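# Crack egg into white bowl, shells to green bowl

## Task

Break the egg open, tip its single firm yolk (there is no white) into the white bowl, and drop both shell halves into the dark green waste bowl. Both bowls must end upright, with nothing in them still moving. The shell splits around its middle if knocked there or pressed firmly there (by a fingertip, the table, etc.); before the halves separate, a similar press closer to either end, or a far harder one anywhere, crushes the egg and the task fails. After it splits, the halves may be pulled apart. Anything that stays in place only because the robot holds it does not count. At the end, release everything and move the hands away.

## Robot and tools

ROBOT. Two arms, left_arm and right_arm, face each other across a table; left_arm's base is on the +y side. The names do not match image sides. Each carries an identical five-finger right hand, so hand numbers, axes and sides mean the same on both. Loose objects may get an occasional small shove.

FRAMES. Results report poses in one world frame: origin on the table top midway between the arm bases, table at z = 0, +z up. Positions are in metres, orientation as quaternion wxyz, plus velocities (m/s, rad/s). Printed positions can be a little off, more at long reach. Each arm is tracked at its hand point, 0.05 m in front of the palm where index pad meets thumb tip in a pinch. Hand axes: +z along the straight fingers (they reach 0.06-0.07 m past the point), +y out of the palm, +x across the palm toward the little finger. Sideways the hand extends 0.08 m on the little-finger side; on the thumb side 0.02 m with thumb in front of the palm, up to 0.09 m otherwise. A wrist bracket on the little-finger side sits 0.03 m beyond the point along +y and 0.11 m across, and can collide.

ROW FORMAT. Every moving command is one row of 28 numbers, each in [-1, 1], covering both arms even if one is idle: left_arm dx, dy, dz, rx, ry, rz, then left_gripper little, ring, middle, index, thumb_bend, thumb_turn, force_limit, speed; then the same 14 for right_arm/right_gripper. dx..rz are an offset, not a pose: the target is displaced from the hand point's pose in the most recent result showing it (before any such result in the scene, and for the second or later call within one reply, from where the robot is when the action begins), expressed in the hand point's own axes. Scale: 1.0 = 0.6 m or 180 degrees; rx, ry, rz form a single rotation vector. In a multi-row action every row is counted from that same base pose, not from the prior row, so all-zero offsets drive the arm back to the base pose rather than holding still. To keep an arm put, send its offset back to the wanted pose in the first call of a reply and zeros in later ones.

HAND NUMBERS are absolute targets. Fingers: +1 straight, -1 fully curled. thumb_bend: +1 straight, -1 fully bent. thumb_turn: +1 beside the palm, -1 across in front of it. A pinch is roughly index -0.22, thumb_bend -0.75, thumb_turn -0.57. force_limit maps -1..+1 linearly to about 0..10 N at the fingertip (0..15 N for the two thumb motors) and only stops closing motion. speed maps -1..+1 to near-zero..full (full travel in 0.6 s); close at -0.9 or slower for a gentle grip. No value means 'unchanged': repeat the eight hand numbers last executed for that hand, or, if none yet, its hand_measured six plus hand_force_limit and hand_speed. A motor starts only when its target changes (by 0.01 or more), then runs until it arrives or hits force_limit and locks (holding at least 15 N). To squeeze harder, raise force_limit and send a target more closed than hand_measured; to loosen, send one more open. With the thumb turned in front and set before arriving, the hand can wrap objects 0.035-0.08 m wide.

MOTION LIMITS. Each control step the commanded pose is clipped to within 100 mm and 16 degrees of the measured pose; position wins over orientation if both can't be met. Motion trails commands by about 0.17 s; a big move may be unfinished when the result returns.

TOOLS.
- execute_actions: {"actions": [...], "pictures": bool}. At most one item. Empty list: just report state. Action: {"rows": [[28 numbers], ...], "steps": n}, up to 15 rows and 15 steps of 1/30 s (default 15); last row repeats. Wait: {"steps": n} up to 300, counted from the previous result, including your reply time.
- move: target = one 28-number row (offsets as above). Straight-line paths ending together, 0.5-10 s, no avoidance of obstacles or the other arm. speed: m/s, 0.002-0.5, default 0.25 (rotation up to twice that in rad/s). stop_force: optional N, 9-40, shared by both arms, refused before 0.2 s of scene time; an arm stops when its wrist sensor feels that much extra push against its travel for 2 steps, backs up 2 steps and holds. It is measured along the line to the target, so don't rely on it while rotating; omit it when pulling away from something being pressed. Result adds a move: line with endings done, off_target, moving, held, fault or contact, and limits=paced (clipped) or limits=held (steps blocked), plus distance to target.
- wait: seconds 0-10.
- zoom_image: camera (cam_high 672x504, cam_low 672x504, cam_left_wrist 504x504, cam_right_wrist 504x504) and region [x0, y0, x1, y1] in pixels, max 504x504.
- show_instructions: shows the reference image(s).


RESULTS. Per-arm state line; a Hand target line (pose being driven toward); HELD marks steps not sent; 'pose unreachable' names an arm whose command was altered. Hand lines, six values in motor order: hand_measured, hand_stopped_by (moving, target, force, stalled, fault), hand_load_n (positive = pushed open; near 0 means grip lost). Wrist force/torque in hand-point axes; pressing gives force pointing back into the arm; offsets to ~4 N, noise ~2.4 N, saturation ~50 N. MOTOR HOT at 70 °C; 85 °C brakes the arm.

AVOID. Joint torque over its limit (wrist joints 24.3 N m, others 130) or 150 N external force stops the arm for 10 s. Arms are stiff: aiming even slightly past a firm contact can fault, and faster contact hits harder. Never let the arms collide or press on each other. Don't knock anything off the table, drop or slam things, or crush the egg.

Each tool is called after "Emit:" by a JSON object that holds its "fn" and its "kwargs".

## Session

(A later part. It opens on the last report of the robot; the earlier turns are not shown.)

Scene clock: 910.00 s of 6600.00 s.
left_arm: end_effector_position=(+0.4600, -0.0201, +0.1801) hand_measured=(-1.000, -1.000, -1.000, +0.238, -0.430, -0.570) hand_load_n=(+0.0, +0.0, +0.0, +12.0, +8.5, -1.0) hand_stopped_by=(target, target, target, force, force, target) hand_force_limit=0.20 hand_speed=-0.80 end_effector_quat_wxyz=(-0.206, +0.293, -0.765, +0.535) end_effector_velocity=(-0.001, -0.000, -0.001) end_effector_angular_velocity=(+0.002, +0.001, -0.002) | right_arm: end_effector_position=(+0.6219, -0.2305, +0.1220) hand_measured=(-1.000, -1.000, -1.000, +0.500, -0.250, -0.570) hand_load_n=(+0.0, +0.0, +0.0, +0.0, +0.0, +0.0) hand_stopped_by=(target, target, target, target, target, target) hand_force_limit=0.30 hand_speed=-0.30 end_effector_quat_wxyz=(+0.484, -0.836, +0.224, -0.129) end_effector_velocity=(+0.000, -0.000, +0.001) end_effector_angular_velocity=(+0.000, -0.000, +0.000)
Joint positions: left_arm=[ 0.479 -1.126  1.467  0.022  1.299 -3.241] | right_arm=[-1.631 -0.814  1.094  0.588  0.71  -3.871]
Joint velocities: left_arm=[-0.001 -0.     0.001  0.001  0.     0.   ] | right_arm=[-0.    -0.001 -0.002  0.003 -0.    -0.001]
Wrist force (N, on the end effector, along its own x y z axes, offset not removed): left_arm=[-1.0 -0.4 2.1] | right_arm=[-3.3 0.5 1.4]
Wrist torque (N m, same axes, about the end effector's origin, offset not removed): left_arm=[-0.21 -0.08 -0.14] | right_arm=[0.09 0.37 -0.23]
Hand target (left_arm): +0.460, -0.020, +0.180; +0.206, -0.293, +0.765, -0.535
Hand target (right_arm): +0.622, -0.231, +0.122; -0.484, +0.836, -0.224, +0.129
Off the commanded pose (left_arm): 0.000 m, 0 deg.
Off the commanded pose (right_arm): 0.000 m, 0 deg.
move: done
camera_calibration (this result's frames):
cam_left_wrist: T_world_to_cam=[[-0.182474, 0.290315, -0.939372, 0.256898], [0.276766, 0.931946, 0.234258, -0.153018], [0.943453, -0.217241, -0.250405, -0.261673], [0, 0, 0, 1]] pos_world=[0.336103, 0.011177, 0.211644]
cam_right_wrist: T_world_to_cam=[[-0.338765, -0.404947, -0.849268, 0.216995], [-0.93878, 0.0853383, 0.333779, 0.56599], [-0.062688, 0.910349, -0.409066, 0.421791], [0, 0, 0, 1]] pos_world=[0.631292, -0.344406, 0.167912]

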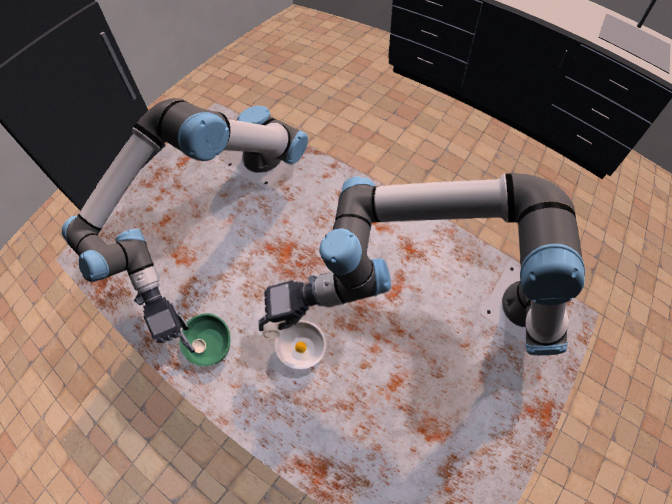

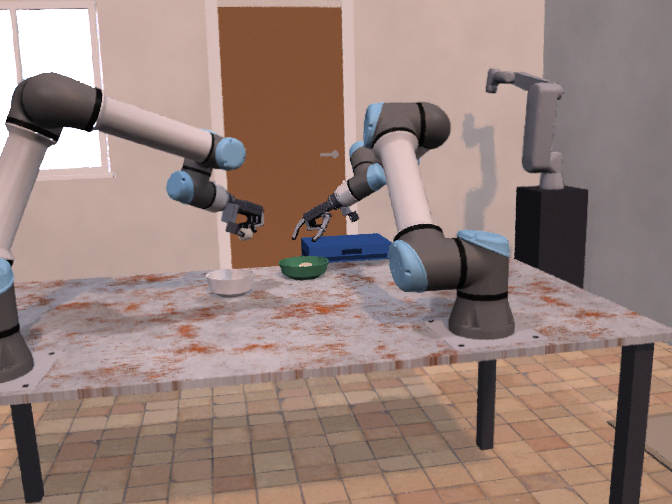

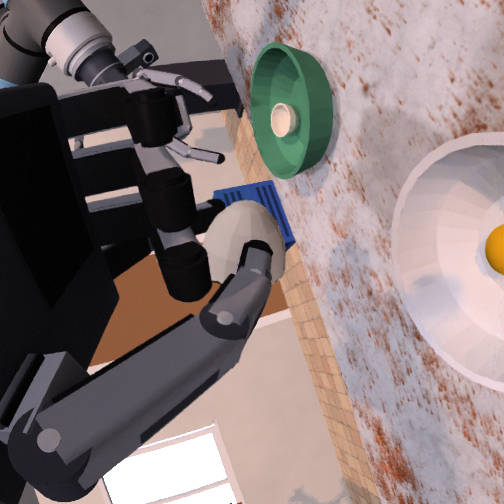

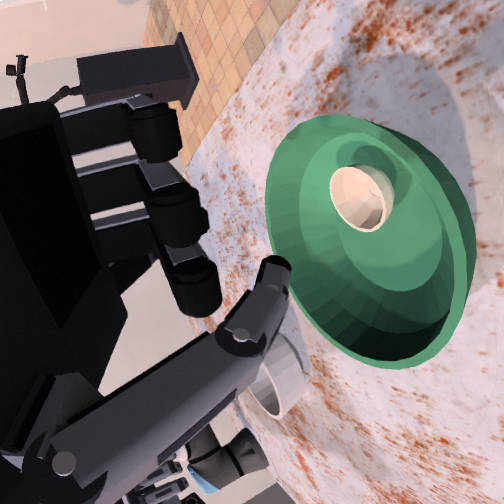

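Emit:
{"fn": "move", "kwargs": {"target": [0.0472,-0.0062,0.358,0,0,0,-1,-1,-1,-0.1,-0.75,-0.57,0.2,-0.8,-0.108,0.058,-0.5275,0,0,0,-1,-1,-1,0.5,-0.25,-0.57,0.3,-0.3], "speed": 0.2}}

Emit:
{"fn": "zoom_image", "kwargs": {"camera": "cam_high", "region": [150,270,290,380]}}

Emit:
{"fn": "zoom_image", "kwargs": {"camera": "cam_low", "region": [230,200,350,290]}}

Scene clock: 926.93 s of 6600.00 s.
left_arm: end_effector_position=(+0.5749, -0.1896, +0.1101) hand_measured=(-1.000, -1.000, -1.000, +0.238, -0.430, -0.570) hand_load_n=(+0.0, +0.0, +0.0, +12.0, +8.5, -1.0) hand_stopped_by=(target, target, target, force, force, target) hand_force_limit=0.20 hand_speed=-0.80 end_effector_quat_wxyz=(-0.206, +0.293, -0.765, +0.535) end_effector_velocity=(-0.000, -0.002, +0.000) end_effector_angular_velocity=(+0.003, +0.001, -0.001) | right_arm: end_effector_position=(+0.4199, -0.4506, +0.2489) hand_measured=(-1.000, -1.000, -1.000, +0.500, -0.250, -0.570) hand_load_n=(+0.0, +0.0, +0.0, +0.0, +0.0, +0.0) hand_stopped_by=(target, target, target, target, target, target) hand_force_limit=0.30 hand_speed=-0.30 end_effector_quat_wxyz=(+0.484, -0.836, +0.224, -0.129) end_effector_velocity=(-0.001, -0.001, -0.000) end_effector_angular_velocity=(+0.002, +0.003, +0.003)
Joint positions: left_arm=[ 0.522 -0.517  0.586  0.289  1.339 -3.225] | right_arm=[-2.192 -1.284  1.687  1.261  0.523 -4.819]
Joint velocities: left_arm=[-0.001  0.008 -0.017  0.012  0.     0.   ] | right_arm=[-0.004  0.002  0.003  0.011  0.001 -0.014]
Wrist force (N, on the end effector, along its own x y z axes, offset not removed): left_arm=[1.9 0.5 2.3] | right_arm=[-1.2 0.9 0.3]
Wrist torque (N m, same axes, about the end effector's origin, offset not removed): left_arm=[-0.11 -0.45 0.09] | right_arm=[0.31 0.08 -0.18]
Hand target (left_arm): +0.575, -0.190, +0.110; +0.206, -0.293, +0.765, -0.535
Hand target (right_arm): +0.420, -0.451, +0.249; -0.484, +0.836, -0.224, +0.129
Off the commanded pose (left_arm): 0.000 m, 0 deg.
Off the commanded pose (right_arm): 0.000 m, 0 deg.
move: done
camera_calibration (this result's frames):
cam_left_wrist: T_world_to_cam=[[-0.182263, 0.290142, -0.939467, 0.261162], [0.276815, 0.931966, 0.234122, -0.0104336], [0.94348, -0.217387, -0.250178, -0.424507], [0, 0, 0, 1]] pos_world=[0.451002, -0.158333, 0.141594]
cam_right_wrist: T_world_to_cam=[[-0.338766, -0.405061, -0.849213, 0.167166], [-0.938763, 0.0851427, 0.333877, 0.352625], [-0.0629363, 0.910317, -0.4091, 0.66151], [0, 0, 0, 1]] pos_world=[0.429295, -0.564495, 0.294849]

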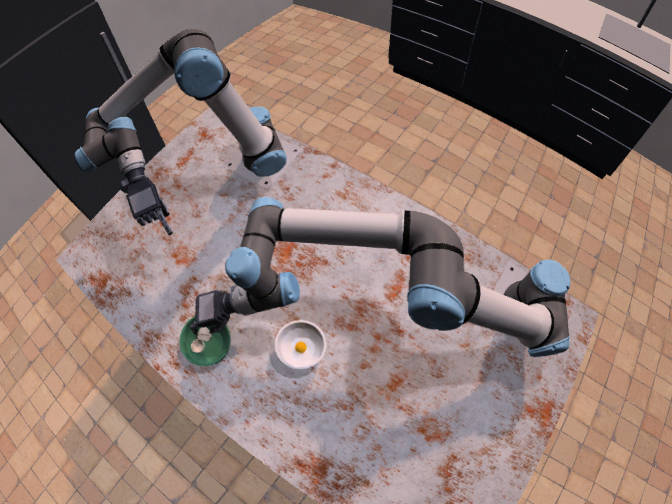

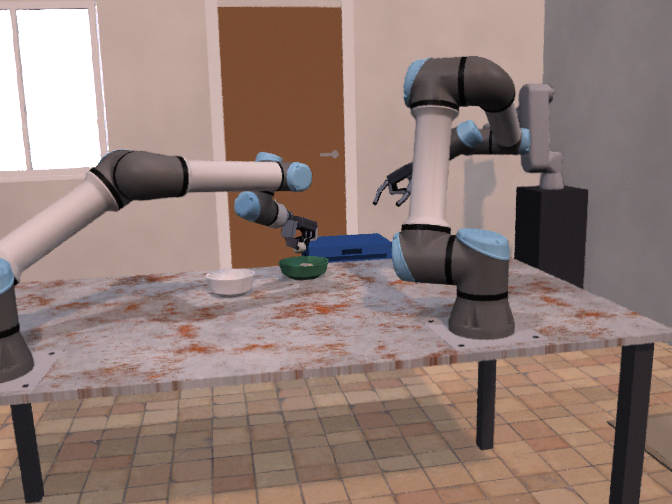

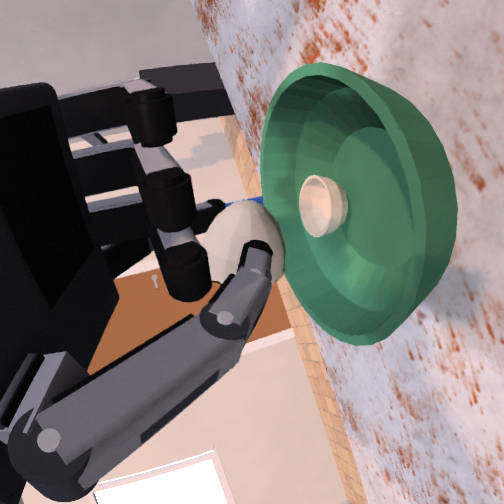

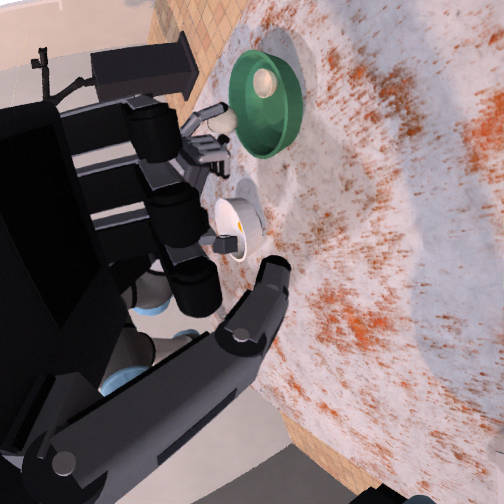

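Region (150, 270, 290, 380) of cam_high's 672x504 image, scaled by 3.600, with more detail than that image has; it fills the top 396 rows of this view, and the rest is white.

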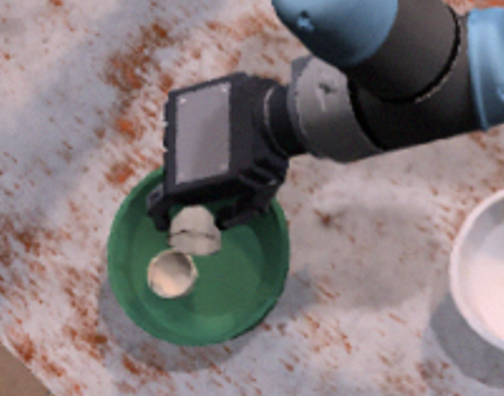

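Region (230, 200, 350, 290) of cam_low's 672x504 image, scaled by 4.200, with more detail than that image has; it fills the top 378 rows of this view, and the rest is white.

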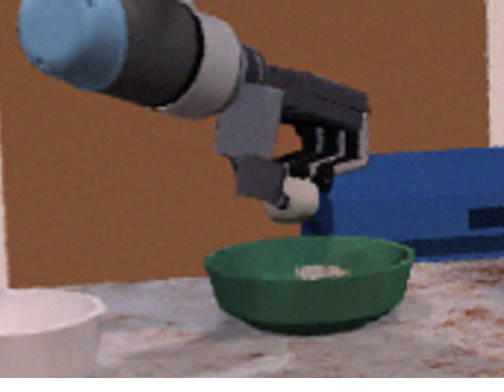

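Emit:
{"fn": "move", "kwargs": {"target": [0.018,0.0667,0.0118,0,0,0,-1,-1,-1,-0.1,-0.75,-0.57,0.2,-0.8,0,0,0,0,0,0,-1,-1,-1,0.5,-0.25,-0.57,0.3,-0.3], "speed": 0.05}}

Emit:
{"fn": "zoom_image", "kwargs": {"camera": "cam_high", "region": [160,290,260,380]}}

Emit:
{"fn": "zoom_image", "kwargs": {"camera": "cam_low", "region": [250,215,350,290]}}

Scene clock: 958.03 s of 6600.00 s.
left_arm: end_effector_position=(+0.5623, -0.1916, +0.0702) hand_measured=(-1.000, -1.000, -1.000, +0.238, -0.430, -0.570) hand_load_n=(+0.0, +0.0, +0.0, +12.0, +8.5, -1.0) hand_stopped_by=(target, target, target, force, force, target) hand_force_limit=0.20 hand_speed=-0.80 end_effector_quat_wxyz=(-0.206, +0.293, -0.765, +0.535) end_effector_velocity=(-0.001, -0.001, -0.001) end_effector_angular_velocity=(-0.001, -0.001, -0.001) | right_arm: end_effector_position=(+0.4199, -0.4506, +0.2489) hand_measured=(-1.000, -1.000, -1.000, +0.500, -0.250, -0.570) hand_load_n=(+0.0, +0.0, +0.0, +0.0, +0.0, +0.0) hand_stopped_by=(target, target, target, target, target, target) hand_force_limit=0.30 hand_speed=-0.30 end_effector_quat_wxyz=(+0.484, -0.836, +0.224, -0.129) end_effector_velocity=(+0.001, -0.000, +0.000) end_effector_angular_velocity=(-0.002, -0.003, +0.000)
Joint positions: left_arm=[ 0.505 -0.521  0.698  0.184  1.324 -3.231] | right_arm=[-2.192 -1.284  1.687  1.261  0.523 -4.819]
Joint velocities: left_arm=[-0.001  0.     0.004 -0.005 -0.     0.001] | right_arm=[ 0.    -0.    -0.002 -0.002 -0.     0.   ]
Wrist force (N, on the end effector, along its own x y z axes, offset not removed): left_arm=[-4.1 -0.1 0.6] | right_arm=[-1.1 1.0 0.0]
Wrist torque (N m, same axes, about the end effector's origin, offset not removed): left_arm=[0.07 0.29 -0.33] | right_arm=[0.28 0.11 -0.17]
Hand target (left_arm): +0.562, -0.192, +0.070; +0.206, -0.293, +0.765, -0.535
Hand target (right_arm): +0.420, -0.451, +0.249; -0.484, +0.836, -0.224, +0.129
Off the commanded pose (left_arm): 0.000 m, 0 deg.
Off the commanded pose (right_arm): 0.000 m, 0 deg.
After step 90, 26.90 s passed at rest.
move: done
camera_calibration (this result's frames):
cam_left_wrist: T_world_to_cam=[[-0.182249, 0.290064, -0.939493, 0.221978], [0.276803, 0.931987, 0.23405, 0.00426189], [0.943486, -0.2174, -0.250145, -0.423046], [0, 0, 0, 1]] pos_world=[0.438414, -0.16033, 0.101726]
cam_right_wrist: T_world_to_cam=[[-0.338805, -0.405114, -0.849173, 0.167126], [-0.938748, 0.0851619, 0.333916, 0.352616], [-0.0629568, 0.910291, -0.409153, 0.661526], [0, 0, 0, 1]] pos_world=[0.429288, -0.564506, 0.29484]

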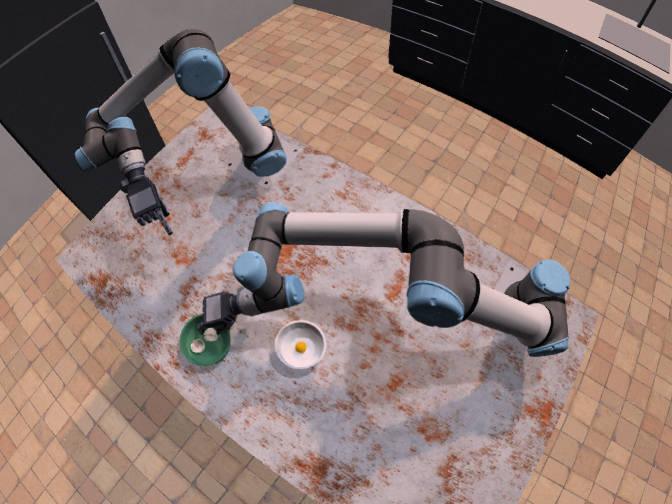

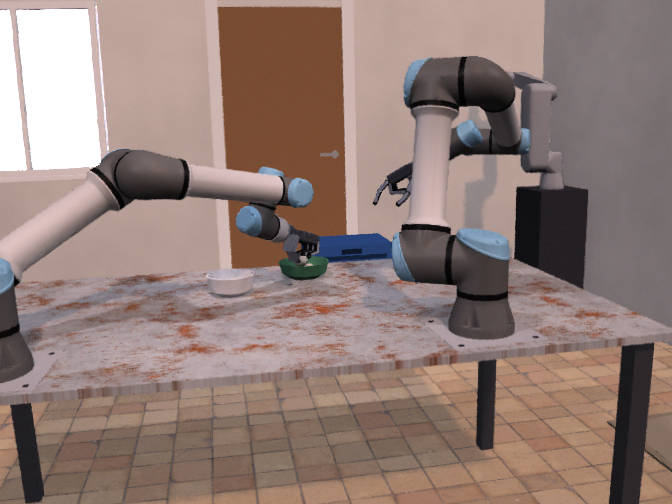

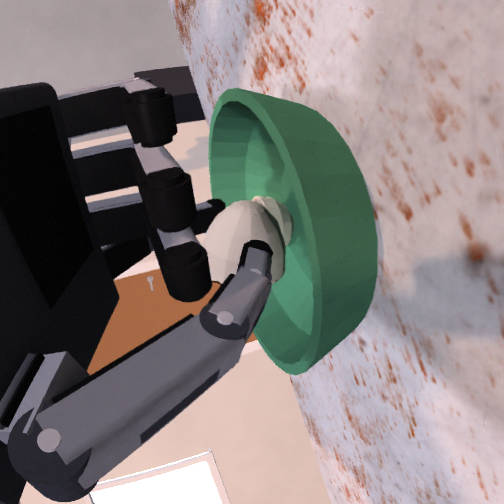

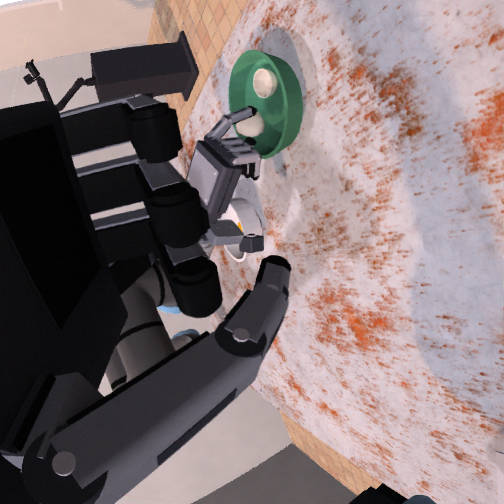

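Region (160, 290, 260, 380) of cam_high's 672x504 image, scaled by 5.040, with more detail than that image has; it fills the top 454 rows of this view, and the rest is white.

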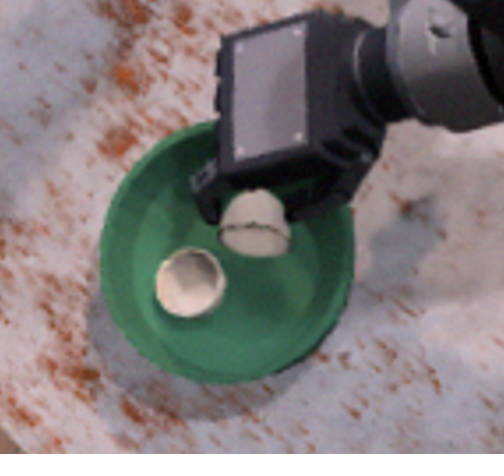

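Region (250, 215, 350, 290) of cam_low's 672x504 image, scaled by 5.040, with more detail than that image has; it fills the top 378 rows of this view, and the rest is white.

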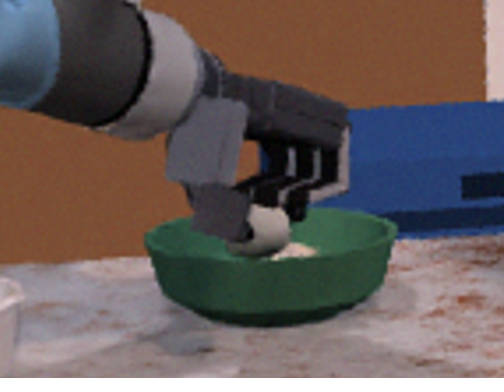

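Emit:
{"fn": "move", "kwargs": {"target": [0,0.0548,0.02,0,0,0,-1,-1,-1,-0.1,-0.75,-0.57,0.2,-0.8,0,0,0,0,0,0,-1,-1,-1,0.5,-0.25,-0.57,0.3,-0.3], "speed": 0.01, "stop_force": 9}}

Emit:
{"fn": "zoom_image", "kwargs": {"camera": "cam_high", "region": [160,290,260,380]}}

Emit:
{"fn": "zoom_image", "kwargs": {"camera": "cam_low", "region": [250,215,350,290]}}

Scene clock: 968.50 s of 6600.00 s.
left_arm: end_effector_position=(+0.5624, -0.1916, +0.0403) hand_measured=(-1.000, -1.000, -1.000, +0.238, -0.430, -0.570) hand_load_n=(+0.0, +0.0, +0.0, +15.0, +4.5, +0.0) hand_stopped_by=(target, target, target, force, force, target) hand_force_limit=0.20 hand_speed=-0.80 end_effector_quat_wxyz=(-0.206, +0.293, -0.765, +0.535) end_effector_velocity=(-0.000, +0.000, +0.003) end_effector_angular_velocity=(+0.003, +0.001, -0.000) | right_arm: end_effector_position=(+0.4199, -0.4506, +0.2489) hand_measured=(-1.000, -1.000, -1.000, +0.500, -0.250, -0.570) hand_load_n=(+0.0, +0.0, +0.0, +0.0, +0.0, +0.0) hand_stopped_by=(target, target, target, target, target, target) hand_force_limit=0.30 hand_speed=-0.30 end_effector_quat_wxyz=(+0.484, -0.836, +0.224, -0.129) end_effector_velocity=(+0.000, -0.000, +0.000) end_effector_angular_velocity=(-0.001, -0.002, +0.001)
Joint positions: left_arm=[ 0.505 -0.499  0.732  0.127  1.324 -3.231] | right_arm=[-2.192 -1.284  1.687  1.261  0.523 -4.819]
Joint velocities: left_arm=[ 0.    -0.002 -0.005  0.009  0.     0.001] | right_arm=[ 0.    -0.    -0.002 -0.    -0.    -0.001]
Wrist force (N, on the end effector, along its own x y z axes, offset not removed): left_arm=[-0.1 -14.7 0.6] | right_arm=[-2.3 0.8 1.0]
Wrist torque (N m, same axes, about the end effector's origin, offset not removed): left_arm=[-0.39 -0.07 -0.23] | right_arm=[0.18 0.23 -0.19]
Hand target (left_arm): +0.562, -0.192, +0.041; +0.206, -0.293, +0.765, -0.536
Hand target (right_arm): +0.420, -0.451, +0.249; -0.484, +0.836, -0.224, +0.129
Off the commanded pose (left_arm): 0.005 m, 0 deg.
Off the commanded pose (right_arm): 0.000 m, 0 deg.
After step 90, 4.13 s passed at rest.
move: contact (left_arm)
camera_calibration (this result's frames):
cam_left_wrist: T_world_to_cam=[[-0.182245, 0.290122, -0.939477, 0.193893], [0.276818, 0.931969, 0.234104, 0.0112226], [0.943482, -0.2174, -0.250158, -0.430603], [0, 0, 0, 1]] pos_world=[0.438495, -0.160324, 0.0718117]
cam_right_wrist: T_world_to_cam=[[-0.338795, -0.405111, -0.849178, 0.167129], [-0.938752, 0.0851558, 0.333907, 0.352617], [-0.062957, 0.910293, -0.409149, 0.661524], [0, 0, 0, 1]] pos_world=[0.42929, -0.564502, 0.294843]

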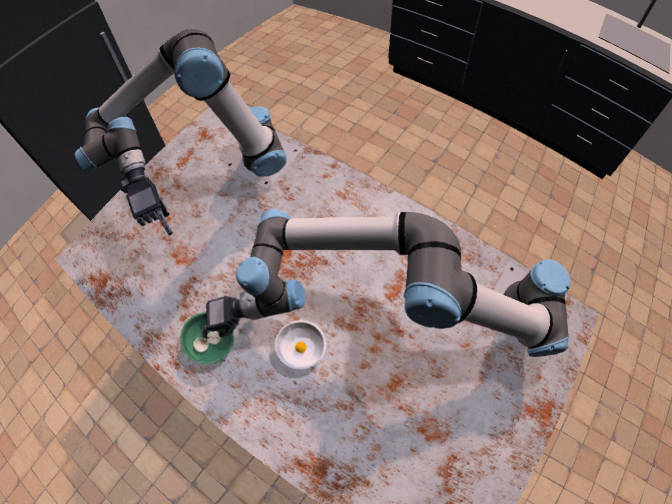

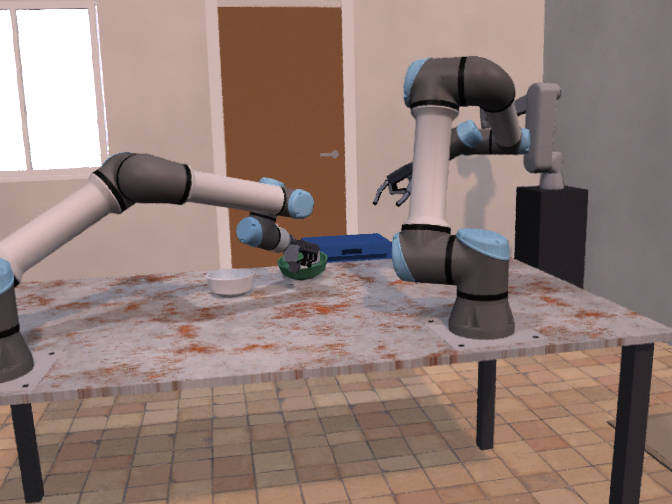

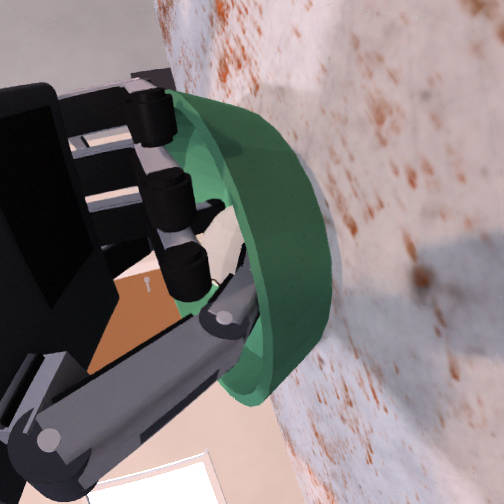

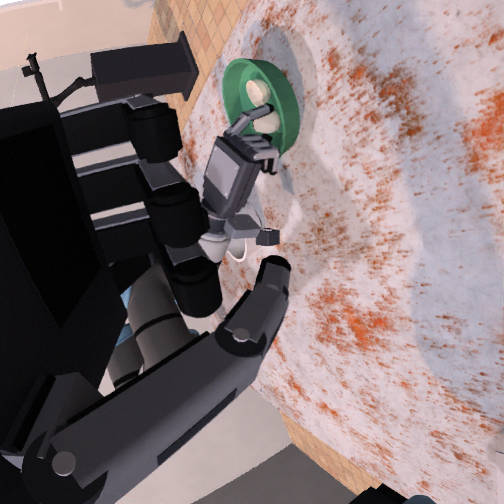

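Region (160, 290, 260, 380) of cam_high's 672x504 image, scaled by 5.040, with more detail than that image has; it fills the top 454 rows of this view, and the rest is white.

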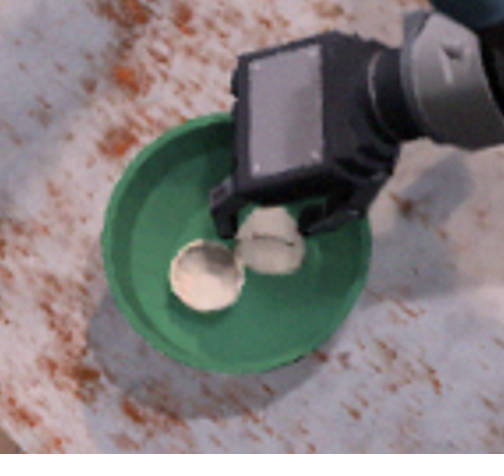

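Region (250, 215, 350, 290) of cam_low's 672x504 image, scaled by 5.040, with more detail than that image has; it fills the top 378 rows of this view, and the rest is white.

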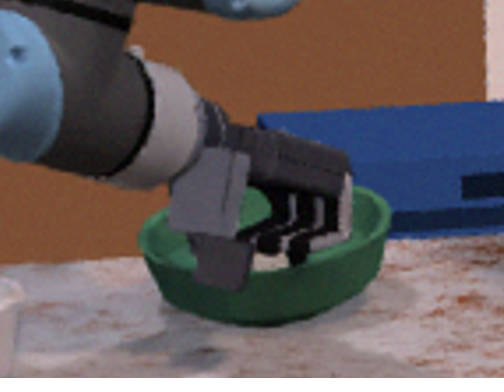

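Emit:
{"fn": "move", "kwargs": {"target": [0,-0.0188,-0.0068,0,0,0,-1,-1,-1,-0.1,-0.75,-0.57,0.2,-0.8,0,0,0,0,0,0,-1,-1,-1,0.5,-0.25,-0.57,0.3,-0.3], "speed": 0.015}}

Emit:
{"fn": "zoom_image", "kwargs": {"camera": "cam_high", "region": [160,290,260,380]}}

Emit:
{"fn": "zoom_image", "kwargs": {"camera": "cam_low", "region": [250,215,350,290]}}

Scene clock: 973.10 s of 6600.00 s.
left_arm: end_effector_position=(+0.5624, -0.1916, +0.0522) hand_measured=(-1.000, -1.000, -1.000, +0.238, -0.430, -0.570) hand_load_n=(+0.0, +0.0, +0.0, +12.0, +8.5, -1.0) hand_stopped_by=(target, target, target, force, force, target) hand_force_limit=0.20 hand_speed=-0.80 end_effector_quat_wxyz=(-0.206, +0.293, -0.765, +0.535) end_effector_velocity=(+0.000, +0.001, +0.001) end_effector_angular_velocity=(+0.001, +0.002, +0.001) | right_arm: end_effector_position=(+0.4199, -0.4506, +0.2489) hand_measured=(-1.000, -1.000, -1.000, +0.500, -0.250, -0.570) hand_load_n=(+0.0, +0.0, +0.0, +0.0, +0.0, +0.0) hand_stopped_by=(target, target, target, target, target, target) hand_force_limit=0.30 hand_speed=-0.30 end_effector_quat_wxyz=(+0.484, -0.836, +0.224, -0.129) end_effector_velocity=(-0.000, +0.000, -0.000) end_effector_angular_velocity=(+0.001, +0.002, +0.000)
Joint positions: left_arm=[ 0.505 -0.509  0.719  0.149  1.324 -3.231] | right_arm=[-2.192 -1.284  1.687  1.261  0.523 -4.819]
Joint velocities: left_arm=[ 0.001 -0.001 -0.002  0.005  0.    -0.001] | right_arm=[ 0.     0.001  0.001  0.001  0.    -0.   ]
Wrist force (N, on the end effector, along its own x y z axes, offset not removed): left_arm=[-0.6 -0.4 1.0] | right_arm=[-1.5 1.3 -0.5]
Wrist torque (N m, same axes, about the end effector's origin, offset not removed): left_arm=[-0.11 -0.08 -0.19] | right_arm=[0.35 0.10 -0.20]
Hand target (left_arm): +0.562, -0.192, +0.052; +0.206, -0.293, +0.765, -0.535
Hand target (right_arm): +0.420, -0.451, +0.249; -0.484, +0.836, -0.224, +0.129
Off the commanded pose (left_arm): 0.000 m, 0 deg.
Off the commanded pose (right_arm): 0.000 m, 0 deg.
After step 90, 0.57 s passed at rest.
move: done
camera_calibration (this result's frames):
cam_left_wrist: T_world_to_cam=[[-0.182269, 0.290101, -0.939478, 0.205069], [0.276808, 0.931978, 0.234081, 0.00845149], [0.94348, -0.217389, -0.250173, -0.427633], [0, 0, 0, 1]] pos_world=[0.438502, -0.16033, 0.0836972]
cam_right_wrist: T_world_to_cam=[[-0.338799, -0.405118, -0.849173, 0.167124], [-0.93875, 0.0851575, 0.333911, 0.352615], [-0.0629602, 0.91029, -0.409156, 0.661525], [0, 0, 0, 1]] pos_world=[0.429289, -0.564503, 0.294842]

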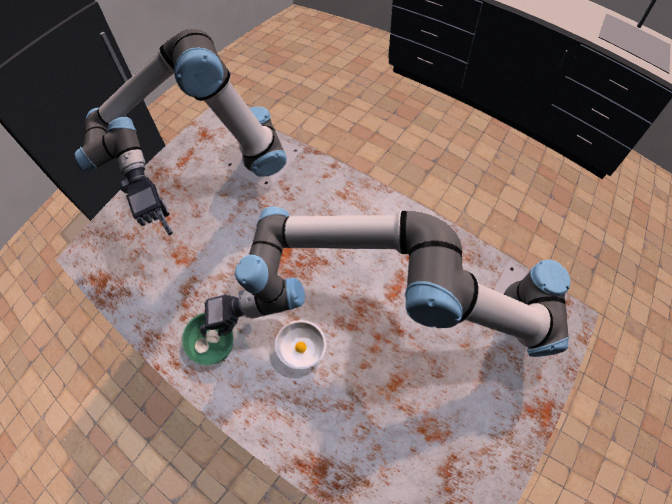

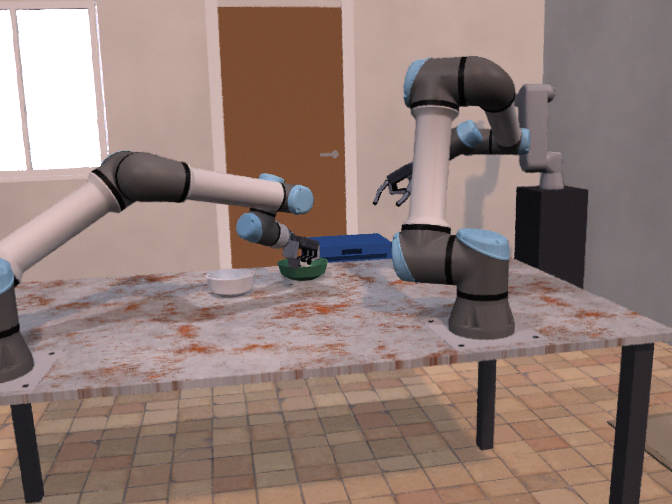

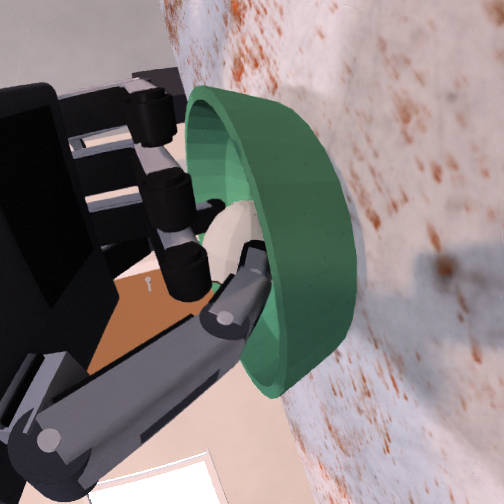

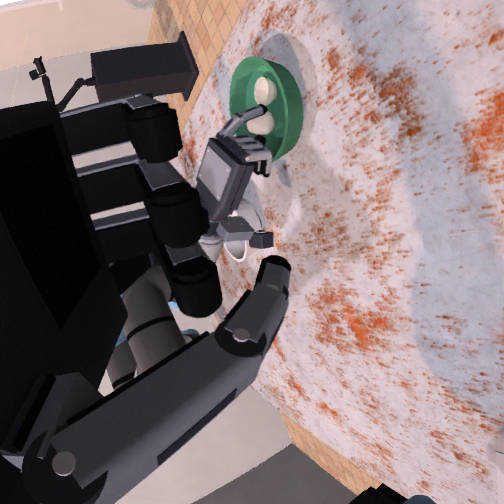

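Region (160, 290, 260, 380) of cam_high's 672x504 image, scaled by 5.040, with more detail than that image has; it fills the top 454 rows of this view, and the rest is white.

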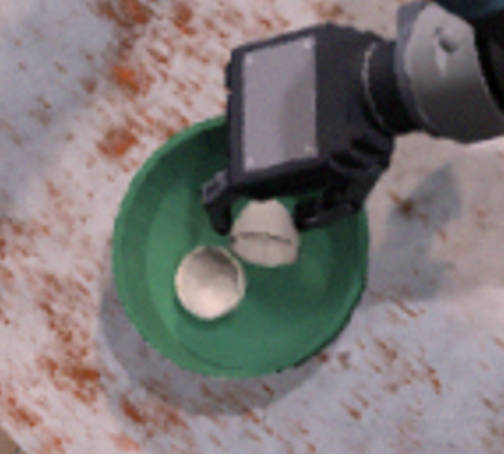

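Region (250, 215, 350, 290) of cam_low's 672x504 image, scaled by 5.040, with more detail than that image has; it fills the top 378 rows of this view, and the rest is white.

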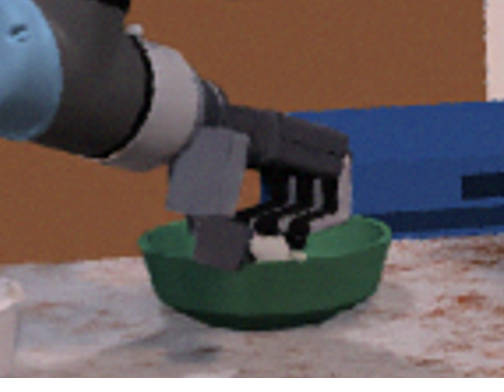

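Emit:
{"fn": "move", "kwargs": {"target": [0,0,0,0,0,0,-1,-1,-1,0.45,-0.38,-0.57,0.2,-0.5,0,0,0,0,0,0,-1,-1,-1,0.5,-0.25,-0.57,0.3,-0.3], "speed": 0.01}}

Emit:
{"fn": "zoom_image", "kwargs": {"camera": "cam_high", "region": [160,290,260,380]}}

Emit:
{"fn": "zoom_image", "kwargs": {"camera": "cam_low", "region": [250,215,350,290]}}

Scene clock: 984.93 s of 6600.00 s.
left_arm: end_effector_position=(+0.5624, -0.1916, +0.0523) hand_measured=(-1.000, -1.000, -1.000, +0.450, -0.380, -0.570) hand_load_n=(+0.0, +0.0, +0.0, +0.0, +0.0, +0.0) hand_stopped_by=(target, target, target, target, target, target) hand_force_limit=0.20 hand_speed=-0.50 end_effector_quat_wxyz=(-0.206, +0.293, -0.765, +0.536) end_effector_velocity=(+0.001, +0.001, +0.000) end_effector_angular_velocity=(-0.000, +0.000, +0.001) | right_arm: end_effector_position=(+0.4199, -0.4506, +0.2489) hand_measured=(-1.000, -1.000, -1.000, +0.500, -0.250, -0.570) hand_load_n=(+0.0, +0.0, +0.0, +0.0, +0.0, +0.0) hand_stopped_by=(target, target, target, target, target, target) hand_force_limit=0.30 hand_speed=-0.30 end_effector_quat_wxyz=(+0.484, -0.836, +0.224, -0.129) end_effector_velocity=(+0.000, -0.000, +0.000) end_effector_angular_velocity=(-0.001, -0.002, +0.001)
Joint positions: left_arm=[ 0.505 -0.509  0.719  0.149  1.324 -3.231] | right_arm=[-2.192 -1.284  1.687  1.261  0.523 -4.819]
Joint velocities: left_arm=[ 0.001 -0.    -0.     0.    -0.    -0.   ] | right_arm=[-0.     0.    -0.001  0.001  0.    -0.002]
Wrist force (N, on the end effector, along its own x y z axes, offset not removed): left_arm=[0.8 0.1 2.1] | right_arm=[-2.4 0.9 1.0]
Wrist torque (N m, same axes, about the end effector's origin, offset not removed): left_arm=[-0.07 -0.38 -0.14] | right_arm=[0.16 0.33 -0.22]
Hand target (left_arm): +0.562, -0.192, +0.052; +0.206, -0.293, +0.765, -0.535
Hand target (right_arm): +0.420, -0.451, +0.249; -0.484, +0.836, -0.224, +0.129
Off the commanded pose (left_arm): 0.000 m, 0 deg.
Off the commanded pose (right_arm): 0.000 m, 0 deg.
After step 90, 8.13 s passed at rest.
move: done
camera_calibration (this result's frames):
cam_left_wrist: T_world_to_cam=[[-0.182186, 0.290005, -0.939524, 0.205136], [0.276803, 0.931998, 0.234007, 0.0084786], [0.943498, -0.217431, -0.250071, -0.427628], [0, 0, 0, 1]] pos_world=[0.438492, -0.160372, 0.0838091]
cam_right_wrist: T_world_to_cam=[[-0.338799, -0.405118, -0.849173, 0.167124], [-0.93875, 0.0851575, 0.333911, 0.352615], [-0.0629602, 0.91029, -0.409156, 0.661526], [0, 0, 0, 1]] pos_world=[0.429289, -0.564503, 0.294842]

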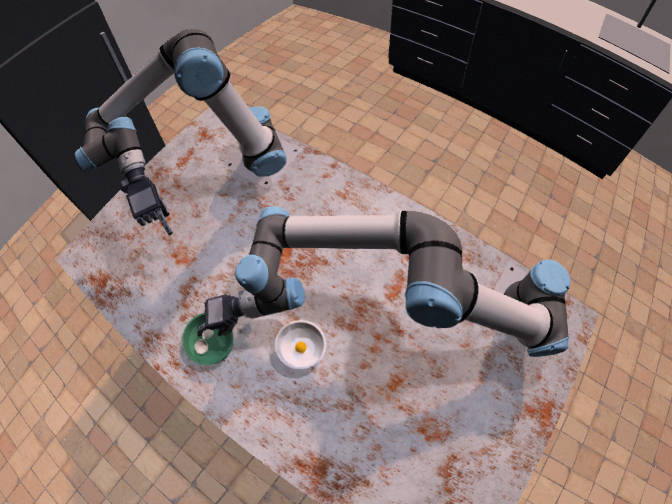

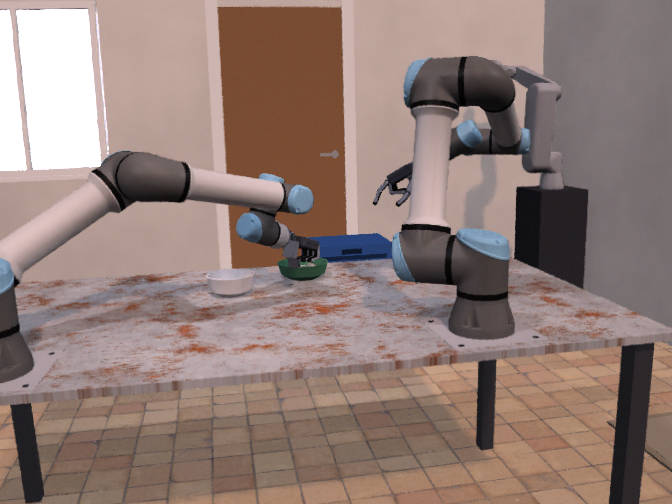

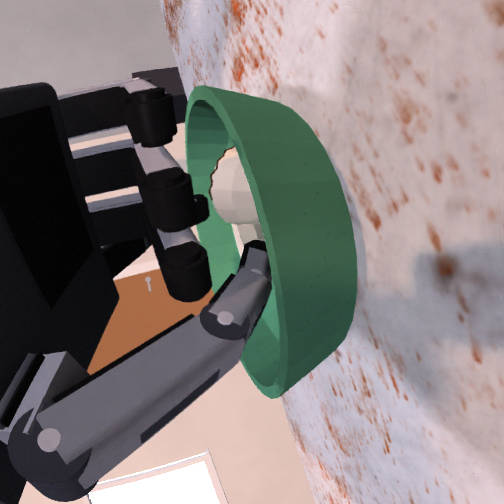

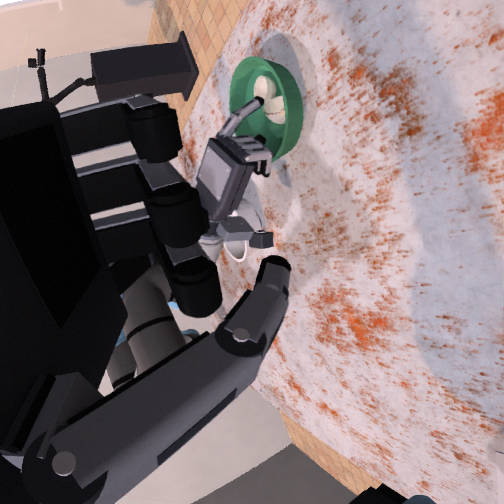

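Region (160, 290, 260, 380) of cam_high's 672x504 image, scaled by 5.040, with more detail than that image has; it fills the top 454 rows of this view, and the rest is white.

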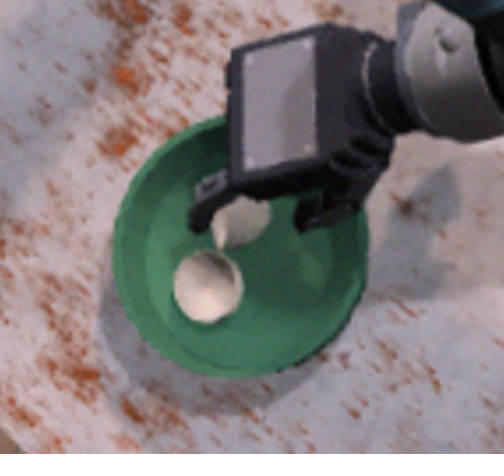

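Region (250, 215, 350, 290) of cam_low's 672x504 image, scaled by 5.040, with more detail than that image has; it fills the top 378 rows of this view, and the rest is white.

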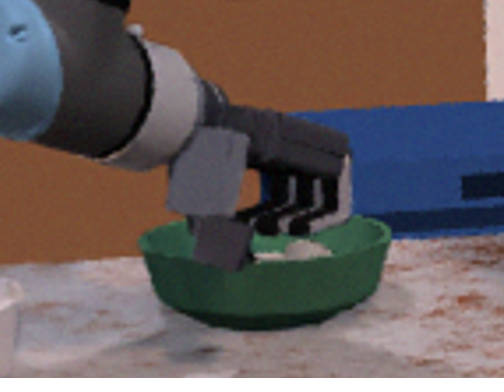

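Emit:
{"fn": "move", "kwargs": {"target": [0,-0.04,-0.0145,0,0,0,-1,-1,-1,0.45,-0.38,-0.57,0.2,-0.5,0,0,0,0,0,0,-1,-1,-1,0.5,-0.25,-0.57,0.3,-0.3], "speed": 0.02}}

Emit:
{"fn": "zoom_image", "kwargs": {"camera": "cam_high", "region": [160,290,260,380]}}

Scene clock: 990.23 s of 6600.00 s.
left_arm: end_effector_position=(+0.5623, -0.1916, +0.0777) hand_measured=(-1.000, -1.000, -1.000, +0.450, -0.380, -0.570) hand_load_n=(+0.0, +0.0, +0.0, +0.0, +0.0, +0.0) hand_stopped_by=(target, target, target, target, target, target) hand_force_limit=0.20 hand_speed=-0.50 end_effector_quat_wxyz=(-0.206, +0.293, -0.765, +0.536) end_effector_velocity=(-0.001, -0.001, +0.001) end_effector_angular_velocity=(-0.000, -0.000, -0.001) | right_arm: end_effector_position=(+0.4199, -0.4506, +0.2489) hand_measured=(-1.000, -1.000, -1.000, +0.500, -0.250, -0.570) hand_load_n=(+0.0, +0.0, +0.0, +0.0, +0.0, +0.0) hand_stopped_by=(target, target, target, target, target, target) hand_force_limit=0.30 hand_speed=-0.30 end_effector_quat_wxyz=(+0.484, -0.836, +0.224, -0.129) end_effector_velocity=(+0.000, -0.000, +0.000) end_effector_angular_velocity=(-0.000, +0.000, -0.000)
Joint positions: left_arm=[ 0.505 -0.526  0.687  0.199  1.324 -3.231] | right_arm=[-2.192 -1.284  1.687  1.261  0.523 -4.819]
Joint velocities: left_arm=[-0.001 -0.001 -0.002  0.003  0.     0.   ] | right_arm=[-0. -0. -0.  0.  0.  0.]
Wrist force (N, on the end effector, along its own x y z axes, offset not removed): left_arm=[-0.6 1.4 1.6] | right_arm=[-2.0 1.8 0.8]
Wrist torque (N m, same axes, about the end effector's origin, offset not removed): left_arm=[0.18 -0.12 -0.11] | right_arm=[0.32 0.21 -0.14]
Hand target (left_arm): +0.562, -0.192, +0.078; +0.206, -0.293, +0.765, -0.536
Hand target (right_arm): +0.420, -0.451, +0.249; -0.484, +0.836, -0.224, +0.129
Off the commanded pose (left_arm): 0.000 m, 0 deg.
Off the commanded pose (right_arm): 0.000 m, 0 deg.
move: done
camera_calibration (this result's frames):
cam_left_wrist: T_world_to_cam=[[-0.182184, 0.289993, -0.939528, 0.228984], [0.276766, 0.93201, 0.234005, 0.00257179], [0.943509, -0.217398, -0.250057, -0.421267], [0, 0, 0, 1]] pos_world=[0.438475, -0.160383, 0.109194]
cam_right_wrist: T_world_to_cam=[[-0.338799, -0.405118, -0.849173, 0.167124], [-0.93875, 0.0851576, 0.333912, 0.352615], [-0.0629602, 0.91029, -0.409156, 0.661525], [0, 0, 0, 1]] pos_world=[0.429289, -0.564503, 0.294842]

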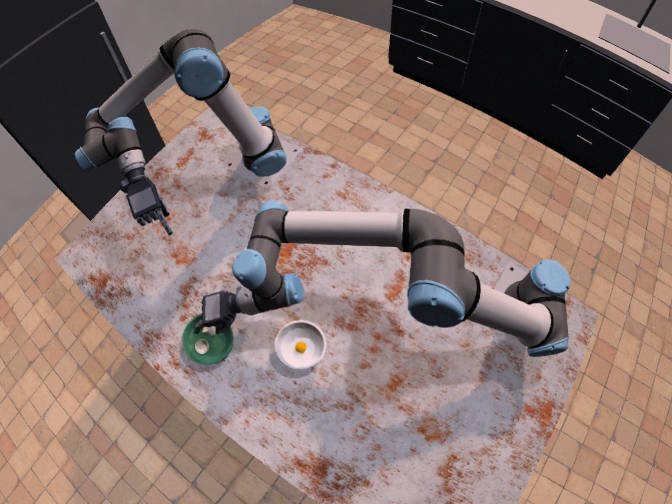

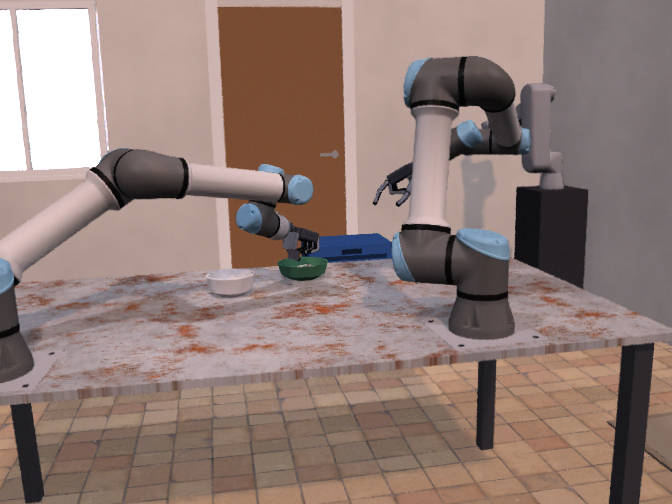

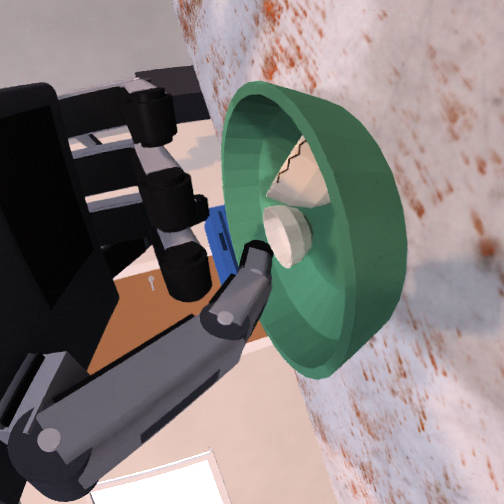

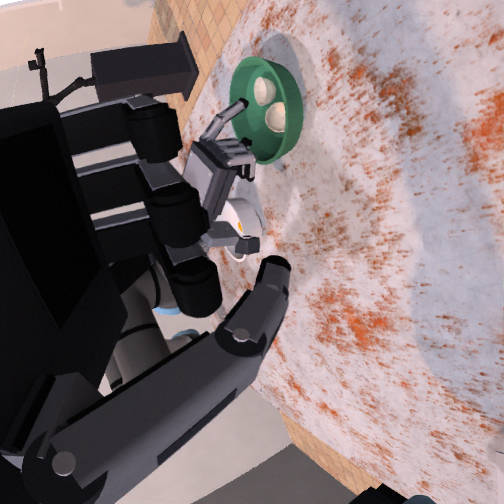

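Region (160, 290, 260, 380) of cam_high's 672x504 image, scaled by 5.040, with more detail than that image has; it fills the top 454 rows of this view, and the rest is white.

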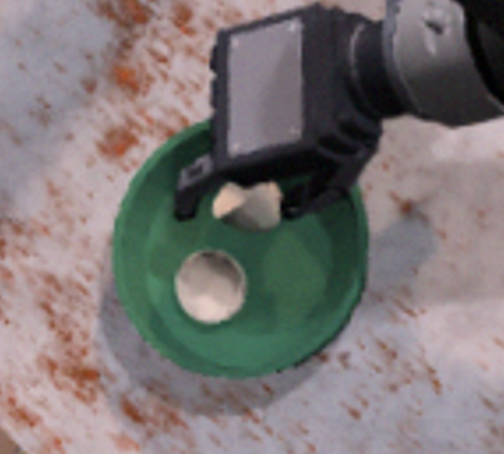

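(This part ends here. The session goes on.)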